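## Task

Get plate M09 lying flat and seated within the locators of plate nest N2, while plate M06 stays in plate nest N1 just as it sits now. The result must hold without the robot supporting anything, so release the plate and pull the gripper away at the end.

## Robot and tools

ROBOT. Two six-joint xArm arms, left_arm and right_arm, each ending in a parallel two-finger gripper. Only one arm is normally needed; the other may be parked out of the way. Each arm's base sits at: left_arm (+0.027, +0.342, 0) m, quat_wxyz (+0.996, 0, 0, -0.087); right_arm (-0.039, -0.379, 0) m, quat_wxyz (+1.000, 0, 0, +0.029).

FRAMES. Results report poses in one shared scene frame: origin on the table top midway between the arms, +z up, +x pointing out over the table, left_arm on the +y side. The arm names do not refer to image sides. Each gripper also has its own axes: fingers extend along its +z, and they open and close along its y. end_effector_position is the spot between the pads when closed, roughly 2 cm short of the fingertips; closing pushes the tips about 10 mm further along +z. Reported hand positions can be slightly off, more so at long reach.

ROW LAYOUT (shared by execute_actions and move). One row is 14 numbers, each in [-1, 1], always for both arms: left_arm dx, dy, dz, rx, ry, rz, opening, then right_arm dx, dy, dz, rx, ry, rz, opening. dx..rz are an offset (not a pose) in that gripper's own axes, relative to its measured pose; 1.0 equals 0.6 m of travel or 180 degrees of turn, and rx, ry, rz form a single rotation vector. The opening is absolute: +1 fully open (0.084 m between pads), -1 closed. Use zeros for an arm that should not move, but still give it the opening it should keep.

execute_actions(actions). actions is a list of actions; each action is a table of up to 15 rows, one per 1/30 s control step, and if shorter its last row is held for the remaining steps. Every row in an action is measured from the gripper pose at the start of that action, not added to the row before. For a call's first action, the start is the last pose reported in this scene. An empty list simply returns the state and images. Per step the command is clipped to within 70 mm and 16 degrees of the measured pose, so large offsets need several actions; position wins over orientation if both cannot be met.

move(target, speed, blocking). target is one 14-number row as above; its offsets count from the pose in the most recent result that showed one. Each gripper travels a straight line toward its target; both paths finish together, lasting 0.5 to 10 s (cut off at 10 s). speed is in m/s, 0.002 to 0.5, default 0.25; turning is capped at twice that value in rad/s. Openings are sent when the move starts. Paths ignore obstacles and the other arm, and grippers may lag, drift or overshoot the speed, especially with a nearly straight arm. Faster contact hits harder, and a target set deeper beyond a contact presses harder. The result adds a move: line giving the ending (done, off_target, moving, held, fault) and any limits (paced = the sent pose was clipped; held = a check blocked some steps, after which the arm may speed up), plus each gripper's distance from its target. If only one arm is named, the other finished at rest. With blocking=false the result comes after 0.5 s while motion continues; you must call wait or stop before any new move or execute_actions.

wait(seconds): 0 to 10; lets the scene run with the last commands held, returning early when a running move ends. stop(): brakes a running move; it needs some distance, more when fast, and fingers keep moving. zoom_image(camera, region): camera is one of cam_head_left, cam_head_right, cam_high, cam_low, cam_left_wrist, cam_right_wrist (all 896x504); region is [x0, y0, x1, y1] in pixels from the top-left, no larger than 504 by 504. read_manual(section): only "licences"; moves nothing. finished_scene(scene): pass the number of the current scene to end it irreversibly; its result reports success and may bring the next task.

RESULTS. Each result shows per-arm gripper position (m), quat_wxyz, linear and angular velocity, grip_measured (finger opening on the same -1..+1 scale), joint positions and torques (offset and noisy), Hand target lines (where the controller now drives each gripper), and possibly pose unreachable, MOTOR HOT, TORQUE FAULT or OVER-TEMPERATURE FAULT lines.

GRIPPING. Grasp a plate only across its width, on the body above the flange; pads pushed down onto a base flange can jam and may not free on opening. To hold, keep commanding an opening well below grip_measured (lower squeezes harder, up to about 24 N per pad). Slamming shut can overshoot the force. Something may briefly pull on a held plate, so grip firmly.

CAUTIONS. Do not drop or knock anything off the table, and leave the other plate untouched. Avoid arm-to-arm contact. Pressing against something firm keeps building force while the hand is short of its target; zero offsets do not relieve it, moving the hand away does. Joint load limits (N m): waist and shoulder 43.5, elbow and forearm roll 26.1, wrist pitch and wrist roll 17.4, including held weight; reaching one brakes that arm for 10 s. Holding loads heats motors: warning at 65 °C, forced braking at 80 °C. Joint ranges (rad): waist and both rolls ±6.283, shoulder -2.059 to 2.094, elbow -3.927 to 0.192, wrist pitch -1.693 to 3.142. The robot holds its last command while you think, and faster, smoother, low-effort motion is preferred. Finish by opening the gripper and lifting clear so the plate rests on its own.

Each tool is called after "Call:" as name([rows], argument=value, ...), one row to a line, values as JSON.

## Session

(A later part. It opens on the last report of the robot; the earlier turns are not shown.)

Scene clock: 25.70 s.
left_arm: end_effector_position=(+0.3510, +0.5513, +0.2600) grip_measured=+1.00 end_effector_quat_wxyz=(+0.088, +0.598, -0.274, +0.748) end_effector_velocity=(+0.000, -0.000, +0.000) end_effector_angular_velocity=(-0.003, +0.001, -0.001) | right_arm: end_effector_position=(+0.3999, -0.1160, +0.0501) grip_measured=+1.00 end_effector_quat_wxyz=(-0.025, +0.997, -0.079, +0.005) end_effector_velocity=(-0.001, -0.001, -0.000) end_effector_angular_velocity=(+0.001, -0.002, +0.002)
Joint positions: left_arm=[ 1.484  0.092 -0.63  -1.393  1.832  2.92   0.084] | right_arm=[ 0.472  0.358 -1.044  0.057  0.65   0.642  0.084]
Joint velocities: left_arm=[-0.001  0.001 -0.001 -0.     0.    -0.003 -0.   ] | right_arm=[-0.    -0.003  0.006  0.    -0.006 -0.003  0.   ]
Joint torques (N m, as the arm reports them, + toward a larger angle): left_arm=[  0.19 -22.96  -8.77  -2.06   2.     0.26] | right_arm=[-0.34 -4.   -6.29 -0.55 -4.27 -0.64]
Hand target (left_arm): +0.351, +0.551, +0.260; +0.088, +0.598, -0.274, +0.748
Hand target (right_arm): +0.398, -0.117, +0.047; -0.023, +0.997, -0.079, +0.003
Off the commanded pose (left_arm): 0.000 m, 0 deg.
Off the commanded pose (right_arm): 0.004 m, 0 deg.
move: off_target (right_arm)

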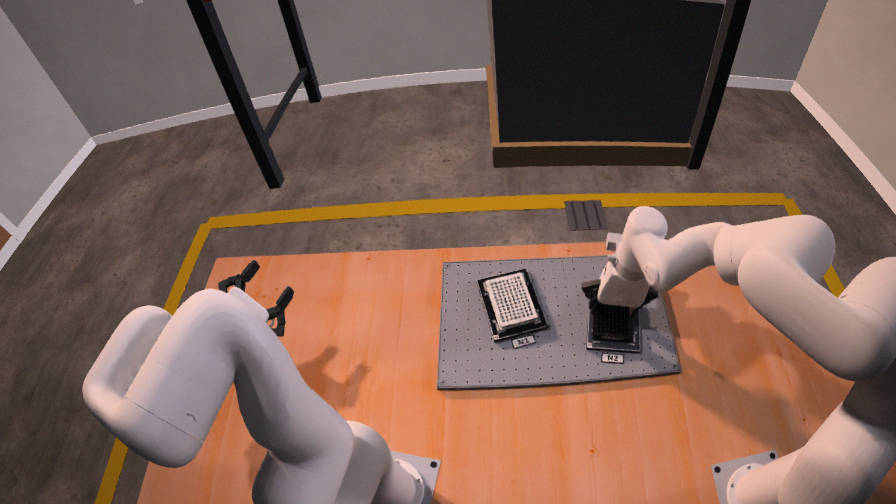

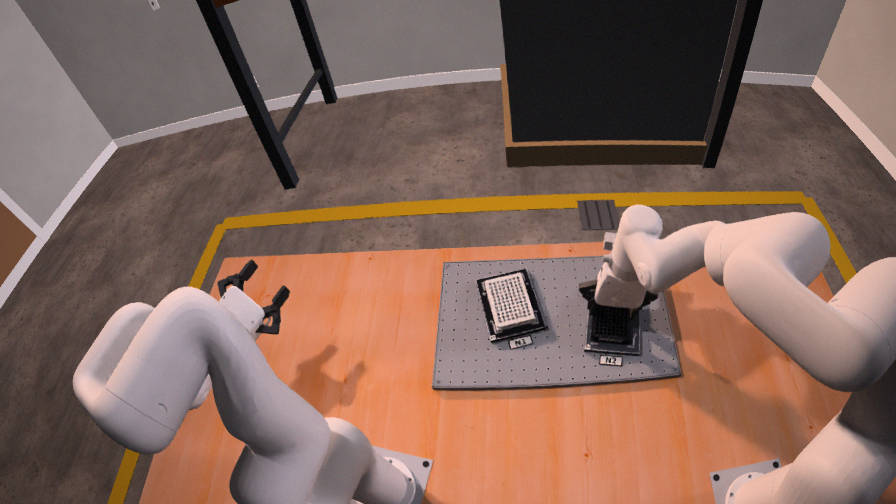

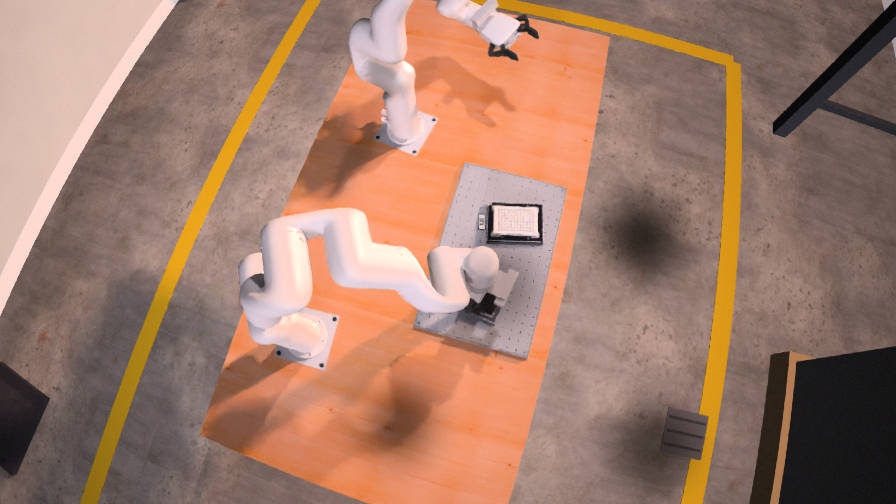

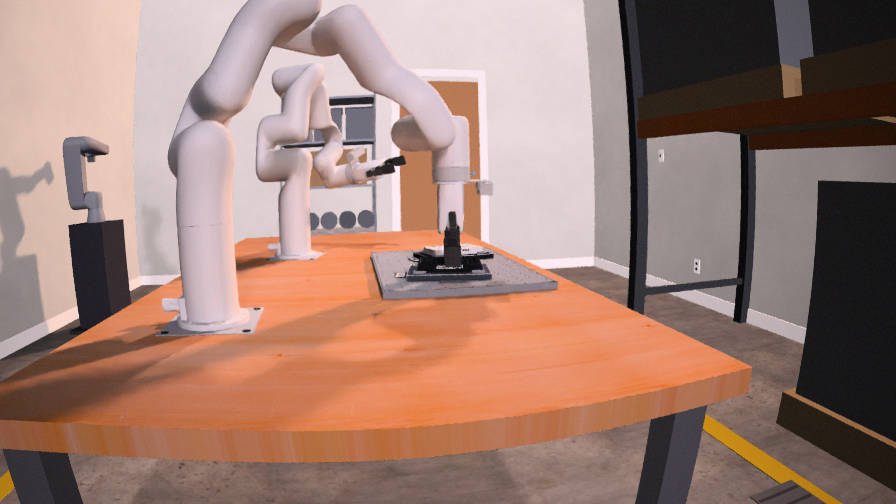

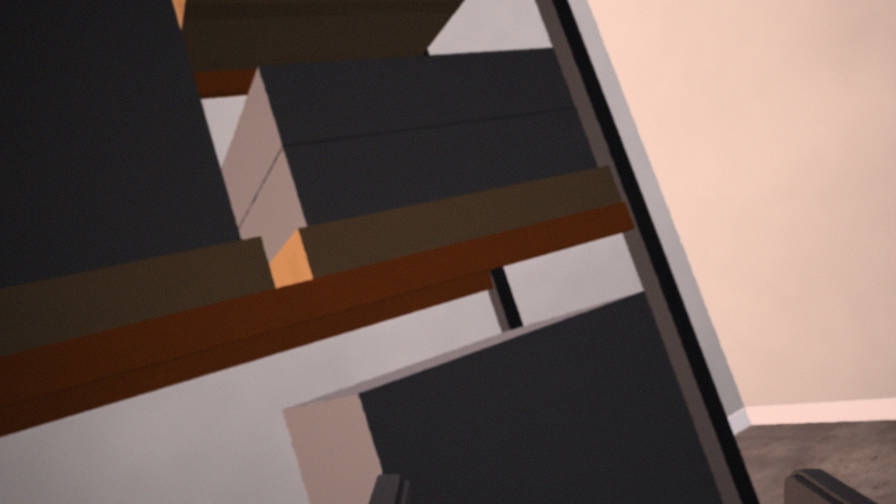

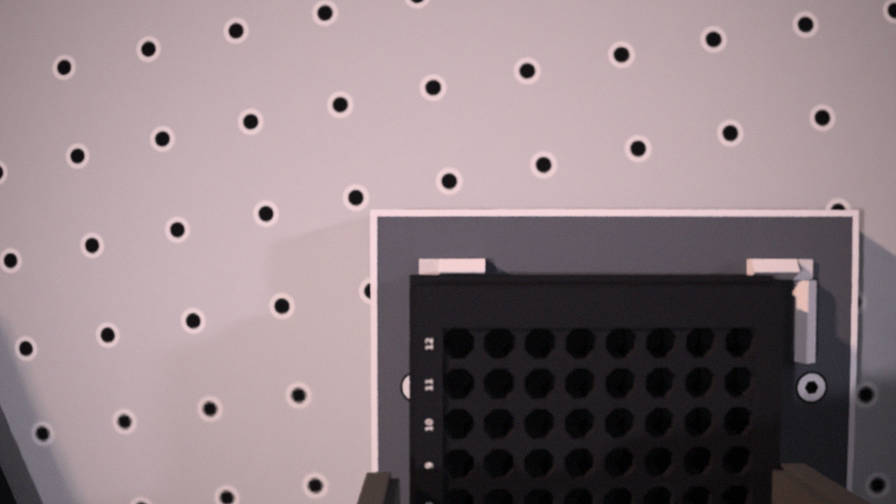

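Call:
move(target=[0,0,0,0,0,0,1, 0,0,-0.003,0,0,0,1], speed=0.01)

Call:
move(target=[0,0,0,0,0,0,1, 0,0,0,0,0,0,0.6])

Call:
move(target=[0,0,0,0,0,0,1, 0,0,-0.014,0,0,0,0.3], speed=0.01)

Call:
zoom_image(camera="cam_low", region=[380,215,520,295])

Scene clock: 35.53 s.
left_arm: end_effector_position=(+0.3510, +0.5513, +0.2600) grip_measured=+1.00 end_effector_quat_wxyz=(+0.088, +0.598, -0.274, +0.748) end_effector_velocity=(-0.000, -0.000, -0.001) end_effector_angular_velocity=(-0.001, +0.002, +0.001) | right_arm: end_effector_position=(+0.3994, -0.1162, +0.0512) grip_measured=+1.00 end_effector_quat_wxyz=(-0.024, +0.997, -0.079, +0.004) end_effector_velocity=(+0.000, -0.000, +0.000) end_effector_angular_velocity=(-0.000, -0.000, +0.001)
Joint positions: left_arm=[ 1.484  0.092 -0.63  -1.393  1.832  2.92   0.084] | right_arm=[ 0.472  0.355 -1.043  0.057  0.654  0.643  0.084]
Joint velocities: left_arm=[-0.    -0.     0.001 -0.    -0.002 -0.001 -0.   ] | right_arm=[-0.001 -0.001  0.    -0.001  0.    -0.001  0.   ]
Joint torques (N m, as the arm reports them, + toward a larger angle): left_arm=[  0.26 -22.54  -8.86  -2.1    2.09   0.23] | right_arm=[-0.81 -9.06 -6.45 -0.66 -1.71  0.07]
Hand target (left_arm): +0.351, +0.551, +0.260; +0.088, +0.598, -0.274, +0.748
Hand target (right_arm): +0.400, -0.116, +0.052; -0.025, +0.997, -0.079, +0.005
Off the commanded pose (left_arm): 0.000 m, 0 deg.
Off the commanded pose (right_arm): 0.001 m, 0 deg.
move: done

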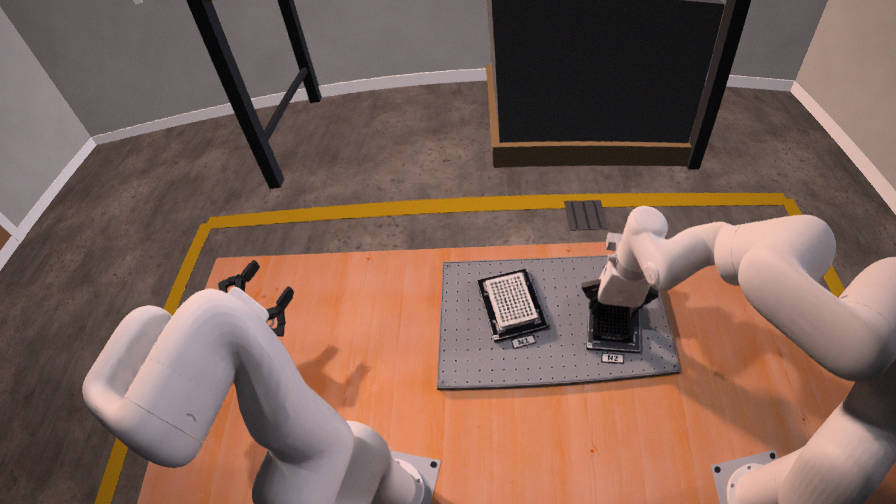

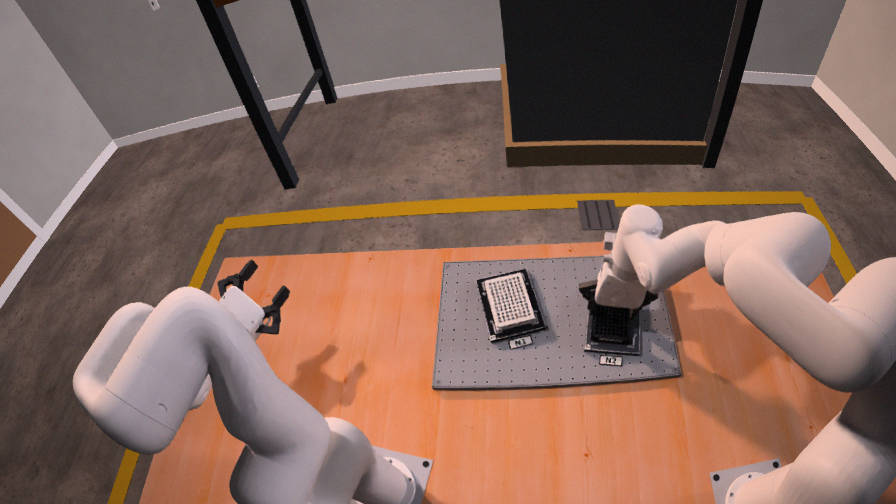

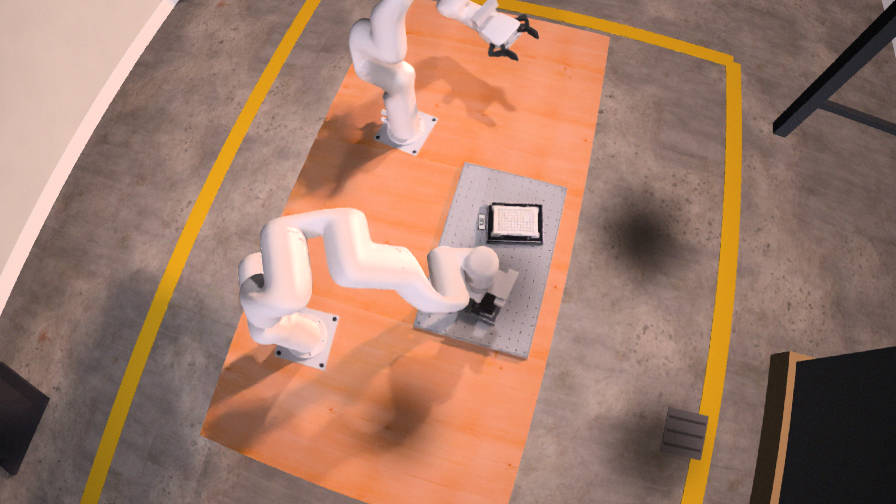

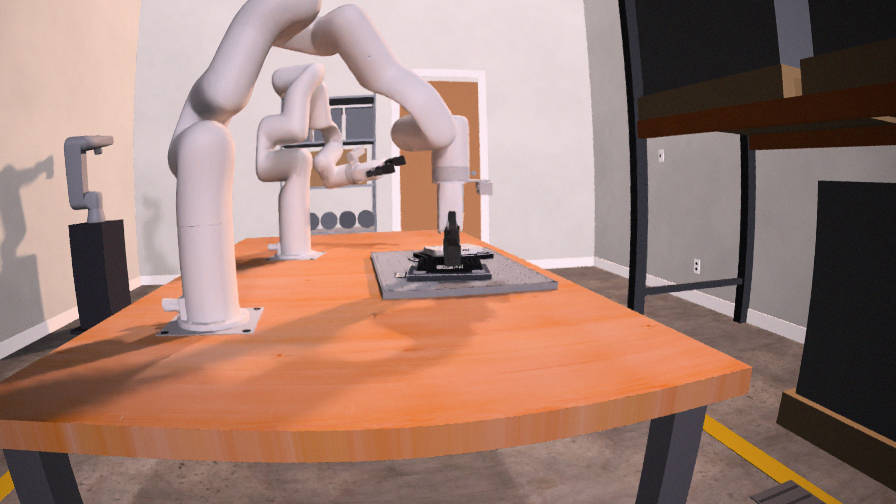

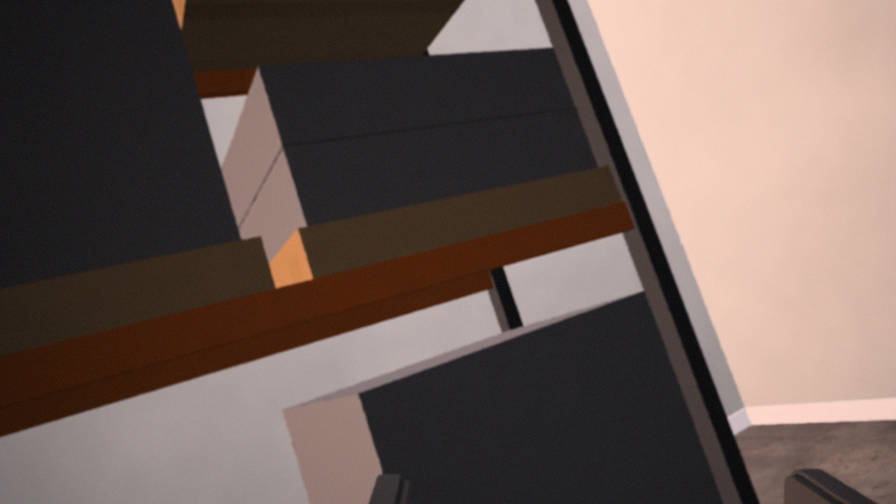

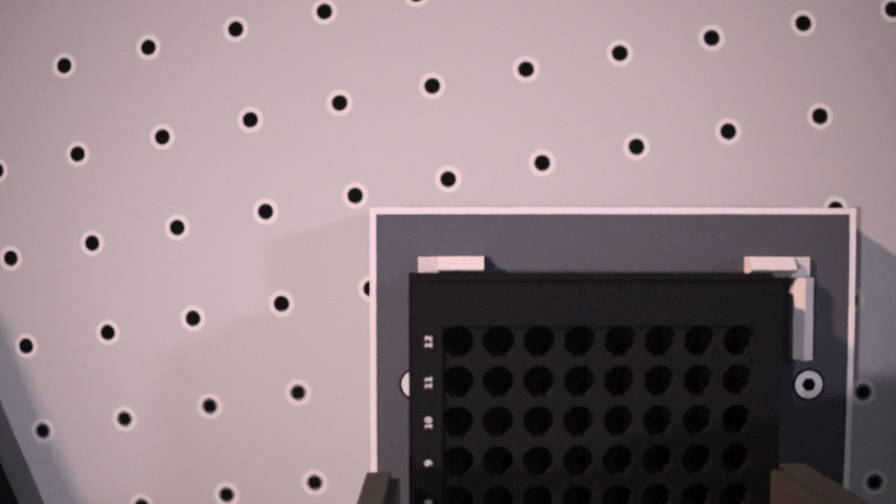

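Scene clock: 36.03 s.
left_arm: end_effector_position=(+0.3510, +0.5513, +0.2600) grip_measured=+1.00 end_effector_quat_wxyz=(+0.088, +0.598, -0.274, +0.748) end_effector_velocity=(+0.000, +0.000, +0.000) end_effector_angular_velocity=(+0.000, -0.001, +0.001) | right_arm: end_effector_position=(+0.4001, -0.1158, +0.0524) grip_measured=+0.88 end_effector_quat_wxyz=(-0.025, +0.997, -0.079, +0.006) end_effector_velocity=(+0.008, +0.011, +0.004) end_effector_angular_velocity=(+0.018, -0.029, +0.013)
Joint positions: left_arm=[ 1.484  0.092 -0.63  -1.393  1.832  2.92   0.084] | right_arm=[ 0.472  0.353 -1.044  0.057  0.653  0.642  0.08 ]
Joint velocities: left_arm=[-0.    -0.001  0.001 -0.001  0.     0.001 -0.   ] | right_arm=[ 0.011  0.008 -0.017  0.004 -0.025 -0.005 -0.004]
Joint torques (N m, as the arm reports them, + toward a larger angle): left_arm=[  0.83 -23.02  -9.    -1.97   2.12   0.06] | right_arm=[ 0.84 -5.81 -5.08  0.28 -2.25  0.09]
Hand target (left_arm): +0.351, +0.551, +0.260; +0.088, +0.598, -0.274, +0.748
Hand target (right_arm): +0.399, -0.116, +0.051; -0.024, +0.997, -0.079, +0.004
Off the commanded pose (left_arm): 0.000 m, 0 deg.
Off the commanded pose (right_arm): 0.001 m, 0 deg.
move: done

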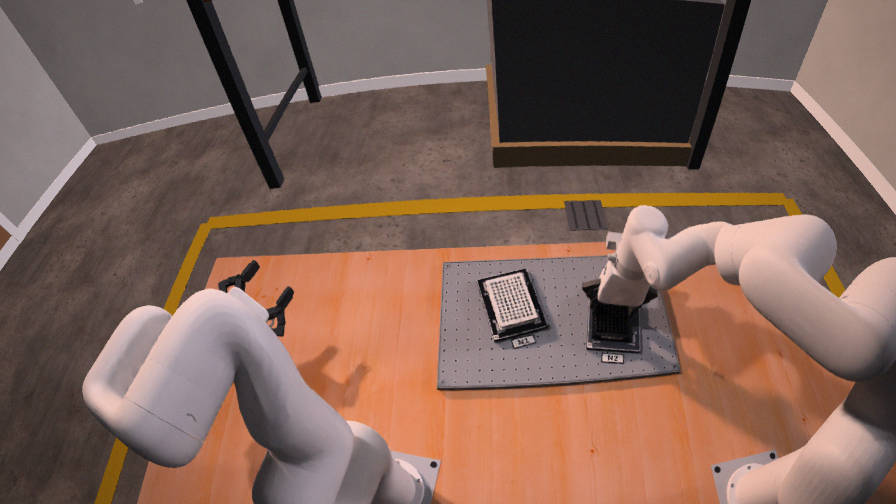

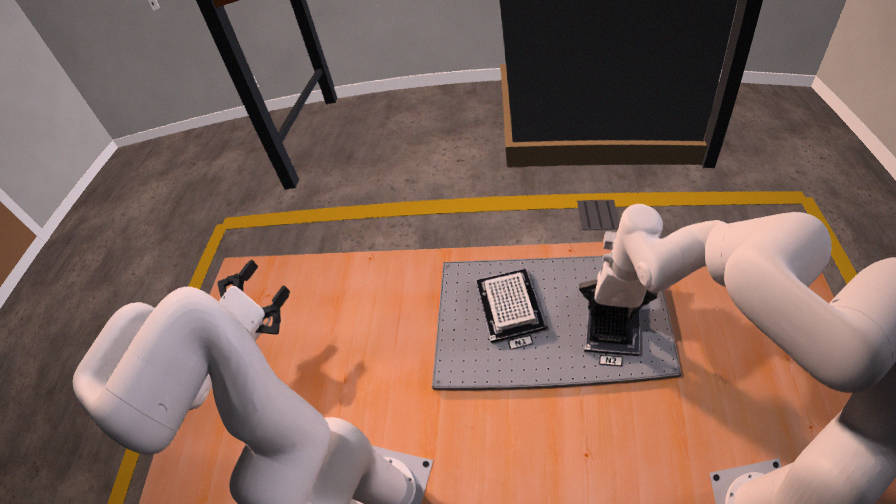

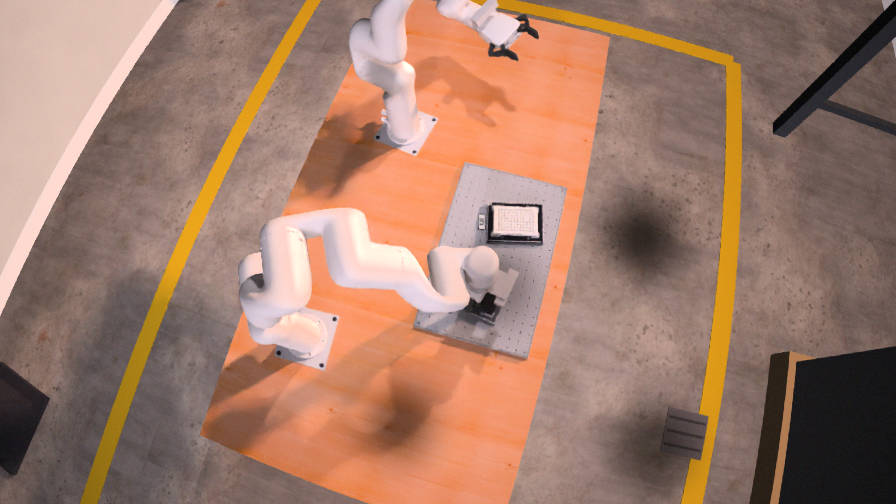

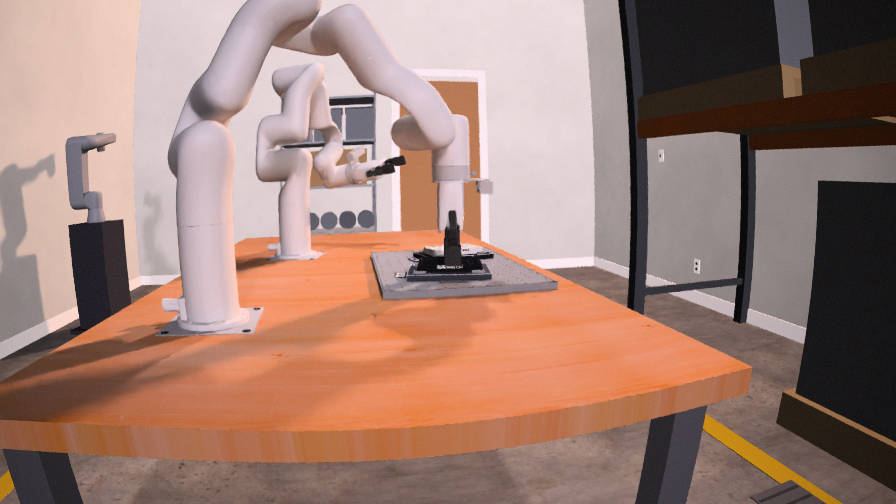

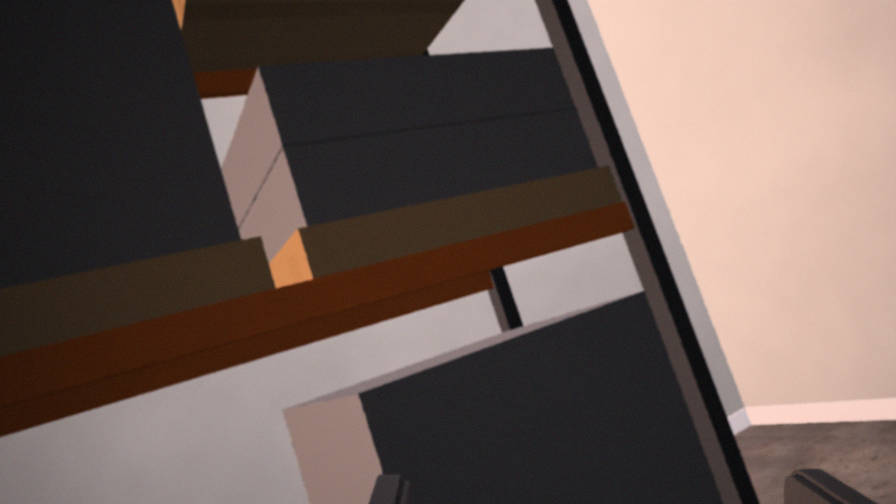

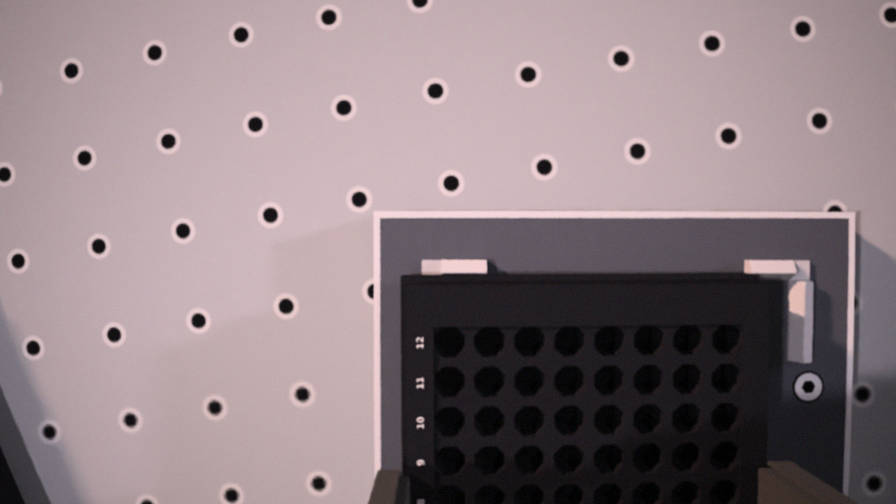

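Scene clock: 37.23 s.
left_arm: end_effector_position=(+0.3510, +0.5513, +0.2600) grip_measured=+1.00 end_effector_quat_wxyz=(+0.088, +0.598, -0.274, +0.748) end_effector_velocity=(+0.000, +0.001, +0.000) end_effector_angular_velocity=(-0.001, -0.000, +0.002) | right_arm: end_effector_position=(+0.3997, -0.1163, +0.0603) grip_measured=+0.78 end_effector_quat_wxyz=(-0.025, +0.997, -0.079, +0.005) end_effector_velocity=(+0.002, +0.001, +0.002) end_effector_angular_velocity=(+0.003, -0.005, -0.002)
Joint positions: left_arm=[ 1.484  0.092 -0.63  -1.393  1.832  2.92   0.084] | right_arm=[ 0.472  0.335 -1.045  0.056  0.674  0.643  0.076]
Joint velocities: left_arm=[ 0.001  0.    -0.001 -0.002  0.    -0.002 -0.   ] | right_arm=[-0.    -0.002 -0.002 -0.    -0.001  0.002  0.   ]
Joint torques (N m, as the arm reports them, + toward a larger angle): left_arm=[  0.42 -23.79  -9.03  -2.     2.44   0.02] | right_arm=[ -0.04 -16.87 -12.72  -0.93  -2.    -0.03]
Hand target (left_arm): +0.351, +0.551, +0.260; +0.088, +0.598, -0.274, +0.748
Hand target (right_arm): +0.400, -0.116, +0.061; -0.025, +0.997, -0.079, +0.006
Off the commanded pose (left_arm): 0.000 m, 0 deg.
Off the commanded pose (right_arm): 0.001 m, 0 deg.
move: done

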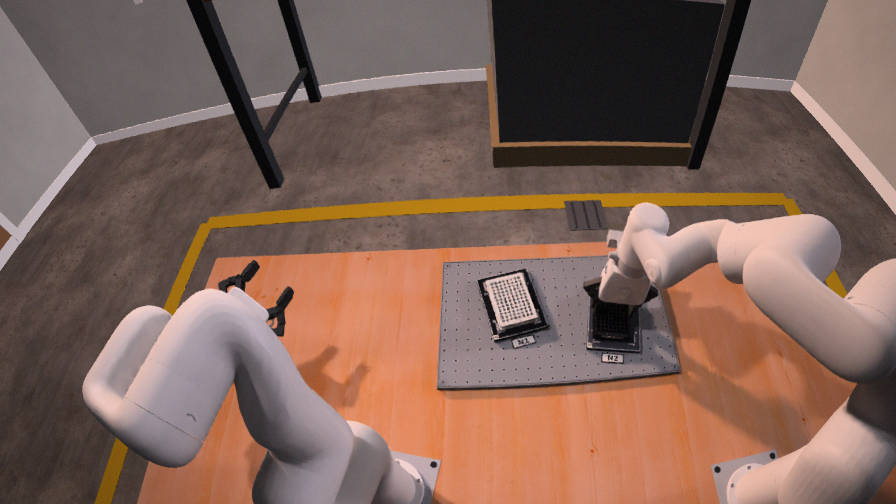

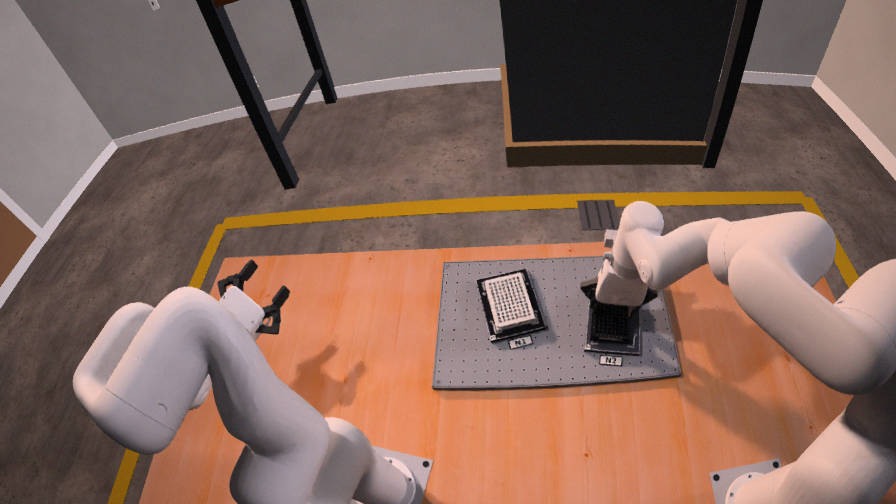

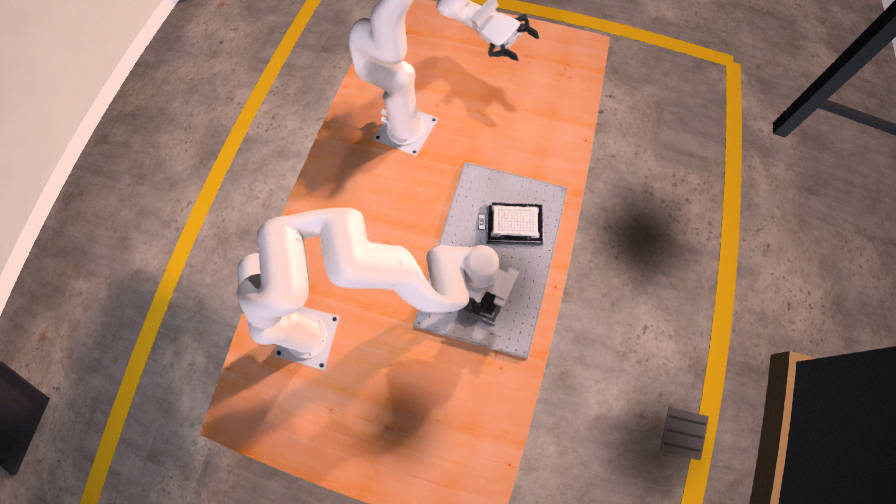

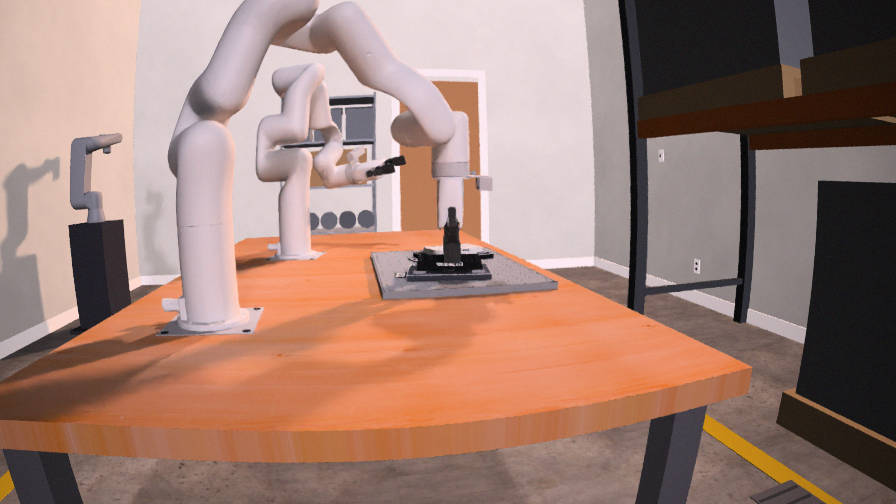

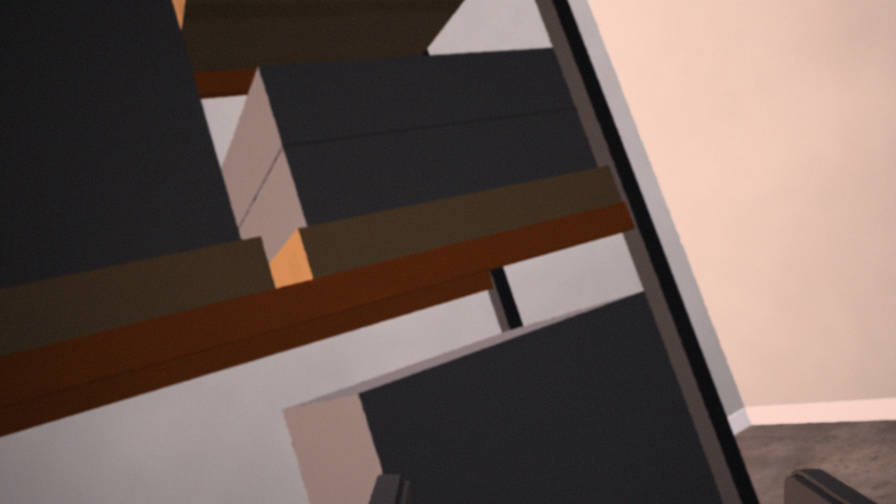

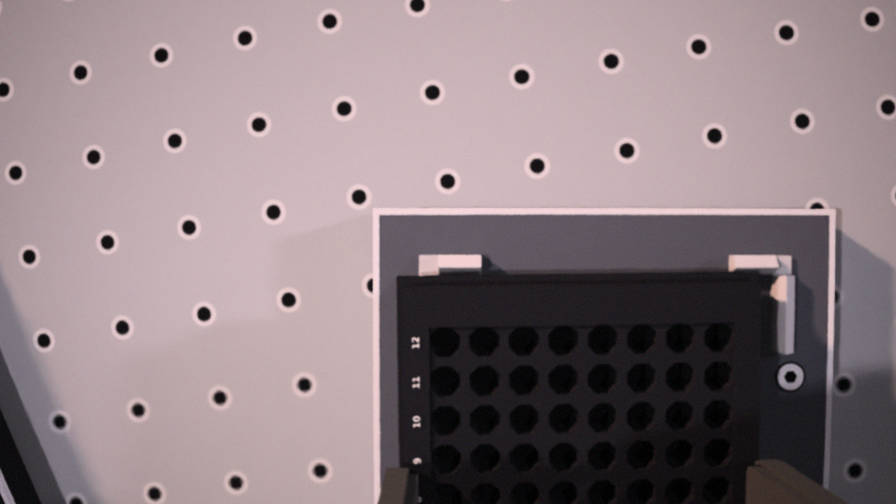

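Region (380, 215, 520, 295) of cam_low's 896x504 image, scaled by 3.600, with more detail than that image has; it fills the top 288 rows of this view, and the rest is white.

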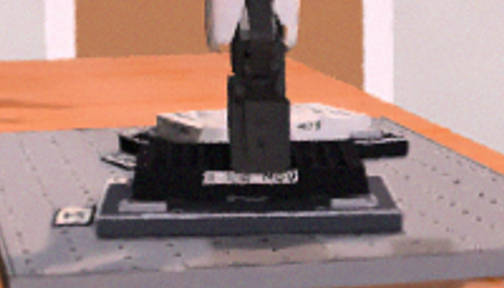

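Call:
zoom_image(camera="cam_head_left", region=[580,280,660,355])

Call:
wait(seconds=0)

Region (580, 280, 660, 355) of cam_head_left's 896x504 image, scaled by 6.300, with more detail than that image has; it fills the top 472 rows of this view, and the rest is white.

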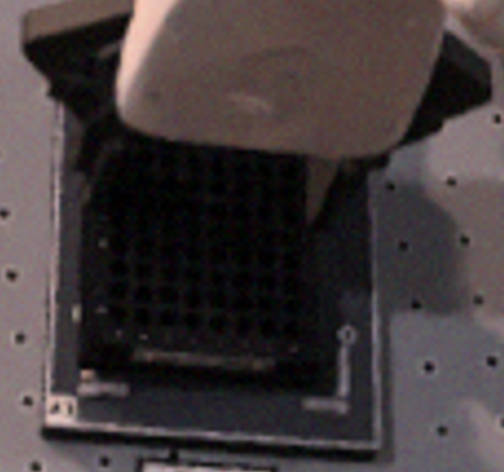

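Scene clock: 45.63 s.
left_arm: end_effector_position=(+0.3510, +0.5513, +0.2600) grip_measured=+1.00 end_effector_quat_wxyz=(+0.088, +0.598, -0.274, +0.748) end_effector_velocity=(-0.000, -0.001, -0.001) end_effector_angular_velocity=(-0.003, +0.002, -0.002) | right_arm: end_effector_position=(+0.4000, -0.1162, +0.0608) grip_measured=+0.78 end_effector_quat_wxyz=(-0.025, +0.997, -0.079, +0.006) end_effector_velocity=(-0.000, +0.000, +0.000) end_effector_angular_velocity=(+0.000, +0.000, +0.001)
Joint positions: left_arm=[ 1.484  0.092 -0.63  -1.393  1.832  2.92   0.084] | right_arm=[ 0.472  0.335 -1.046  0.056  0.674  0.643  0.076]
Joint velocities: left_arm=[-0.     0.     0.001  0.001 -0.    -0.003 -0.   ] | right_arm=[ 0.     0.    -0.     0.     0.    -0.001  0.   ]
Joint torques (N m, as the arm reports them, + toward a larger angle): left_arm=[  0.49 -22.72  -9.    -2.02   2.1   -0.01] | right_arm=[  0.02 -16.8  -13.27  -0.63  -2.09   0.23]
Hand target (left_arm): +0.351, +0.551, +0.260; +0.088, +0.598, -0.274, +0.748
Hand target (right_arm): +0.400, -0.116, +0.061; -0.025, +0.997, -0.079, +0.006
Off the commanded pose (left_arm): 0.000 m, 0 deg.
Off the commanded pose (right_arm): 0.000 m, 0 deg.

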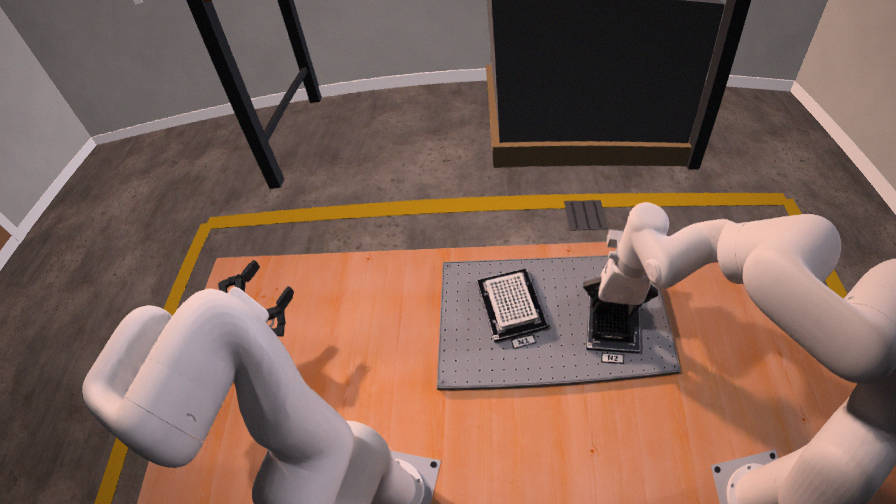

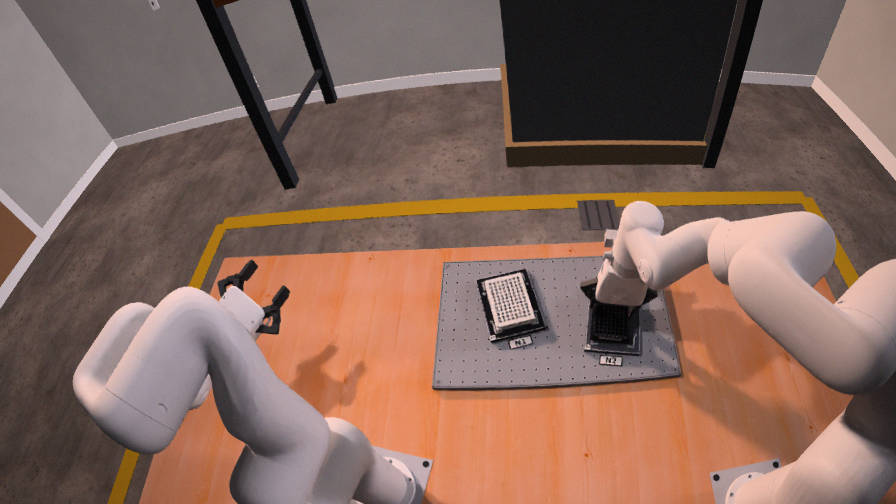

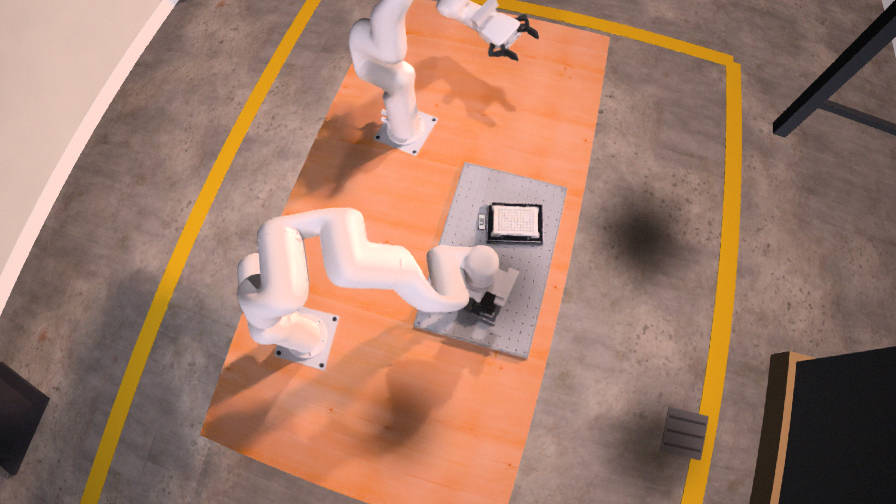

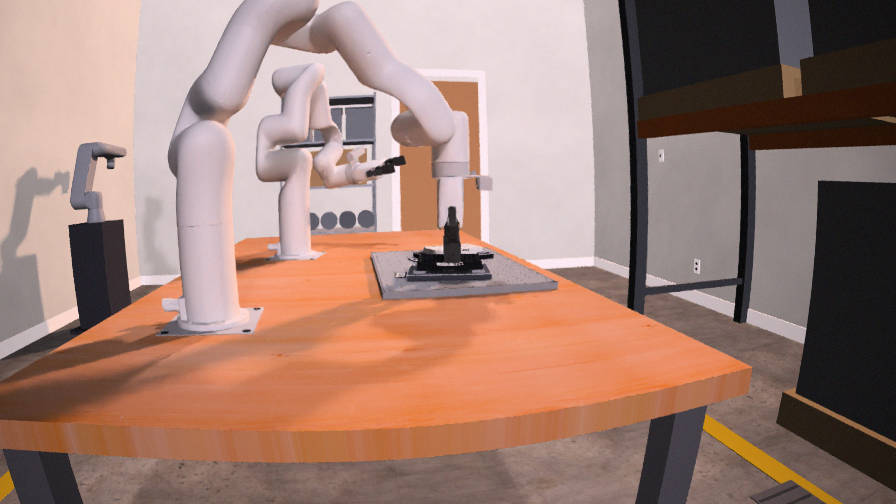

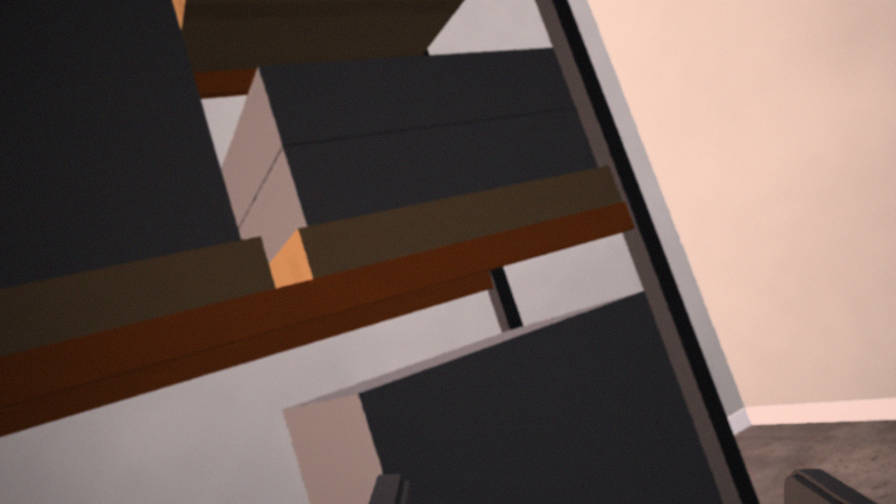

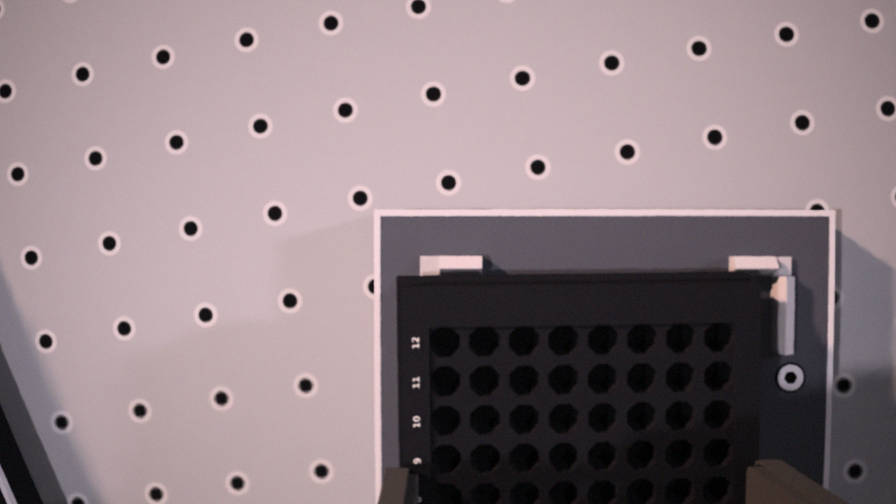

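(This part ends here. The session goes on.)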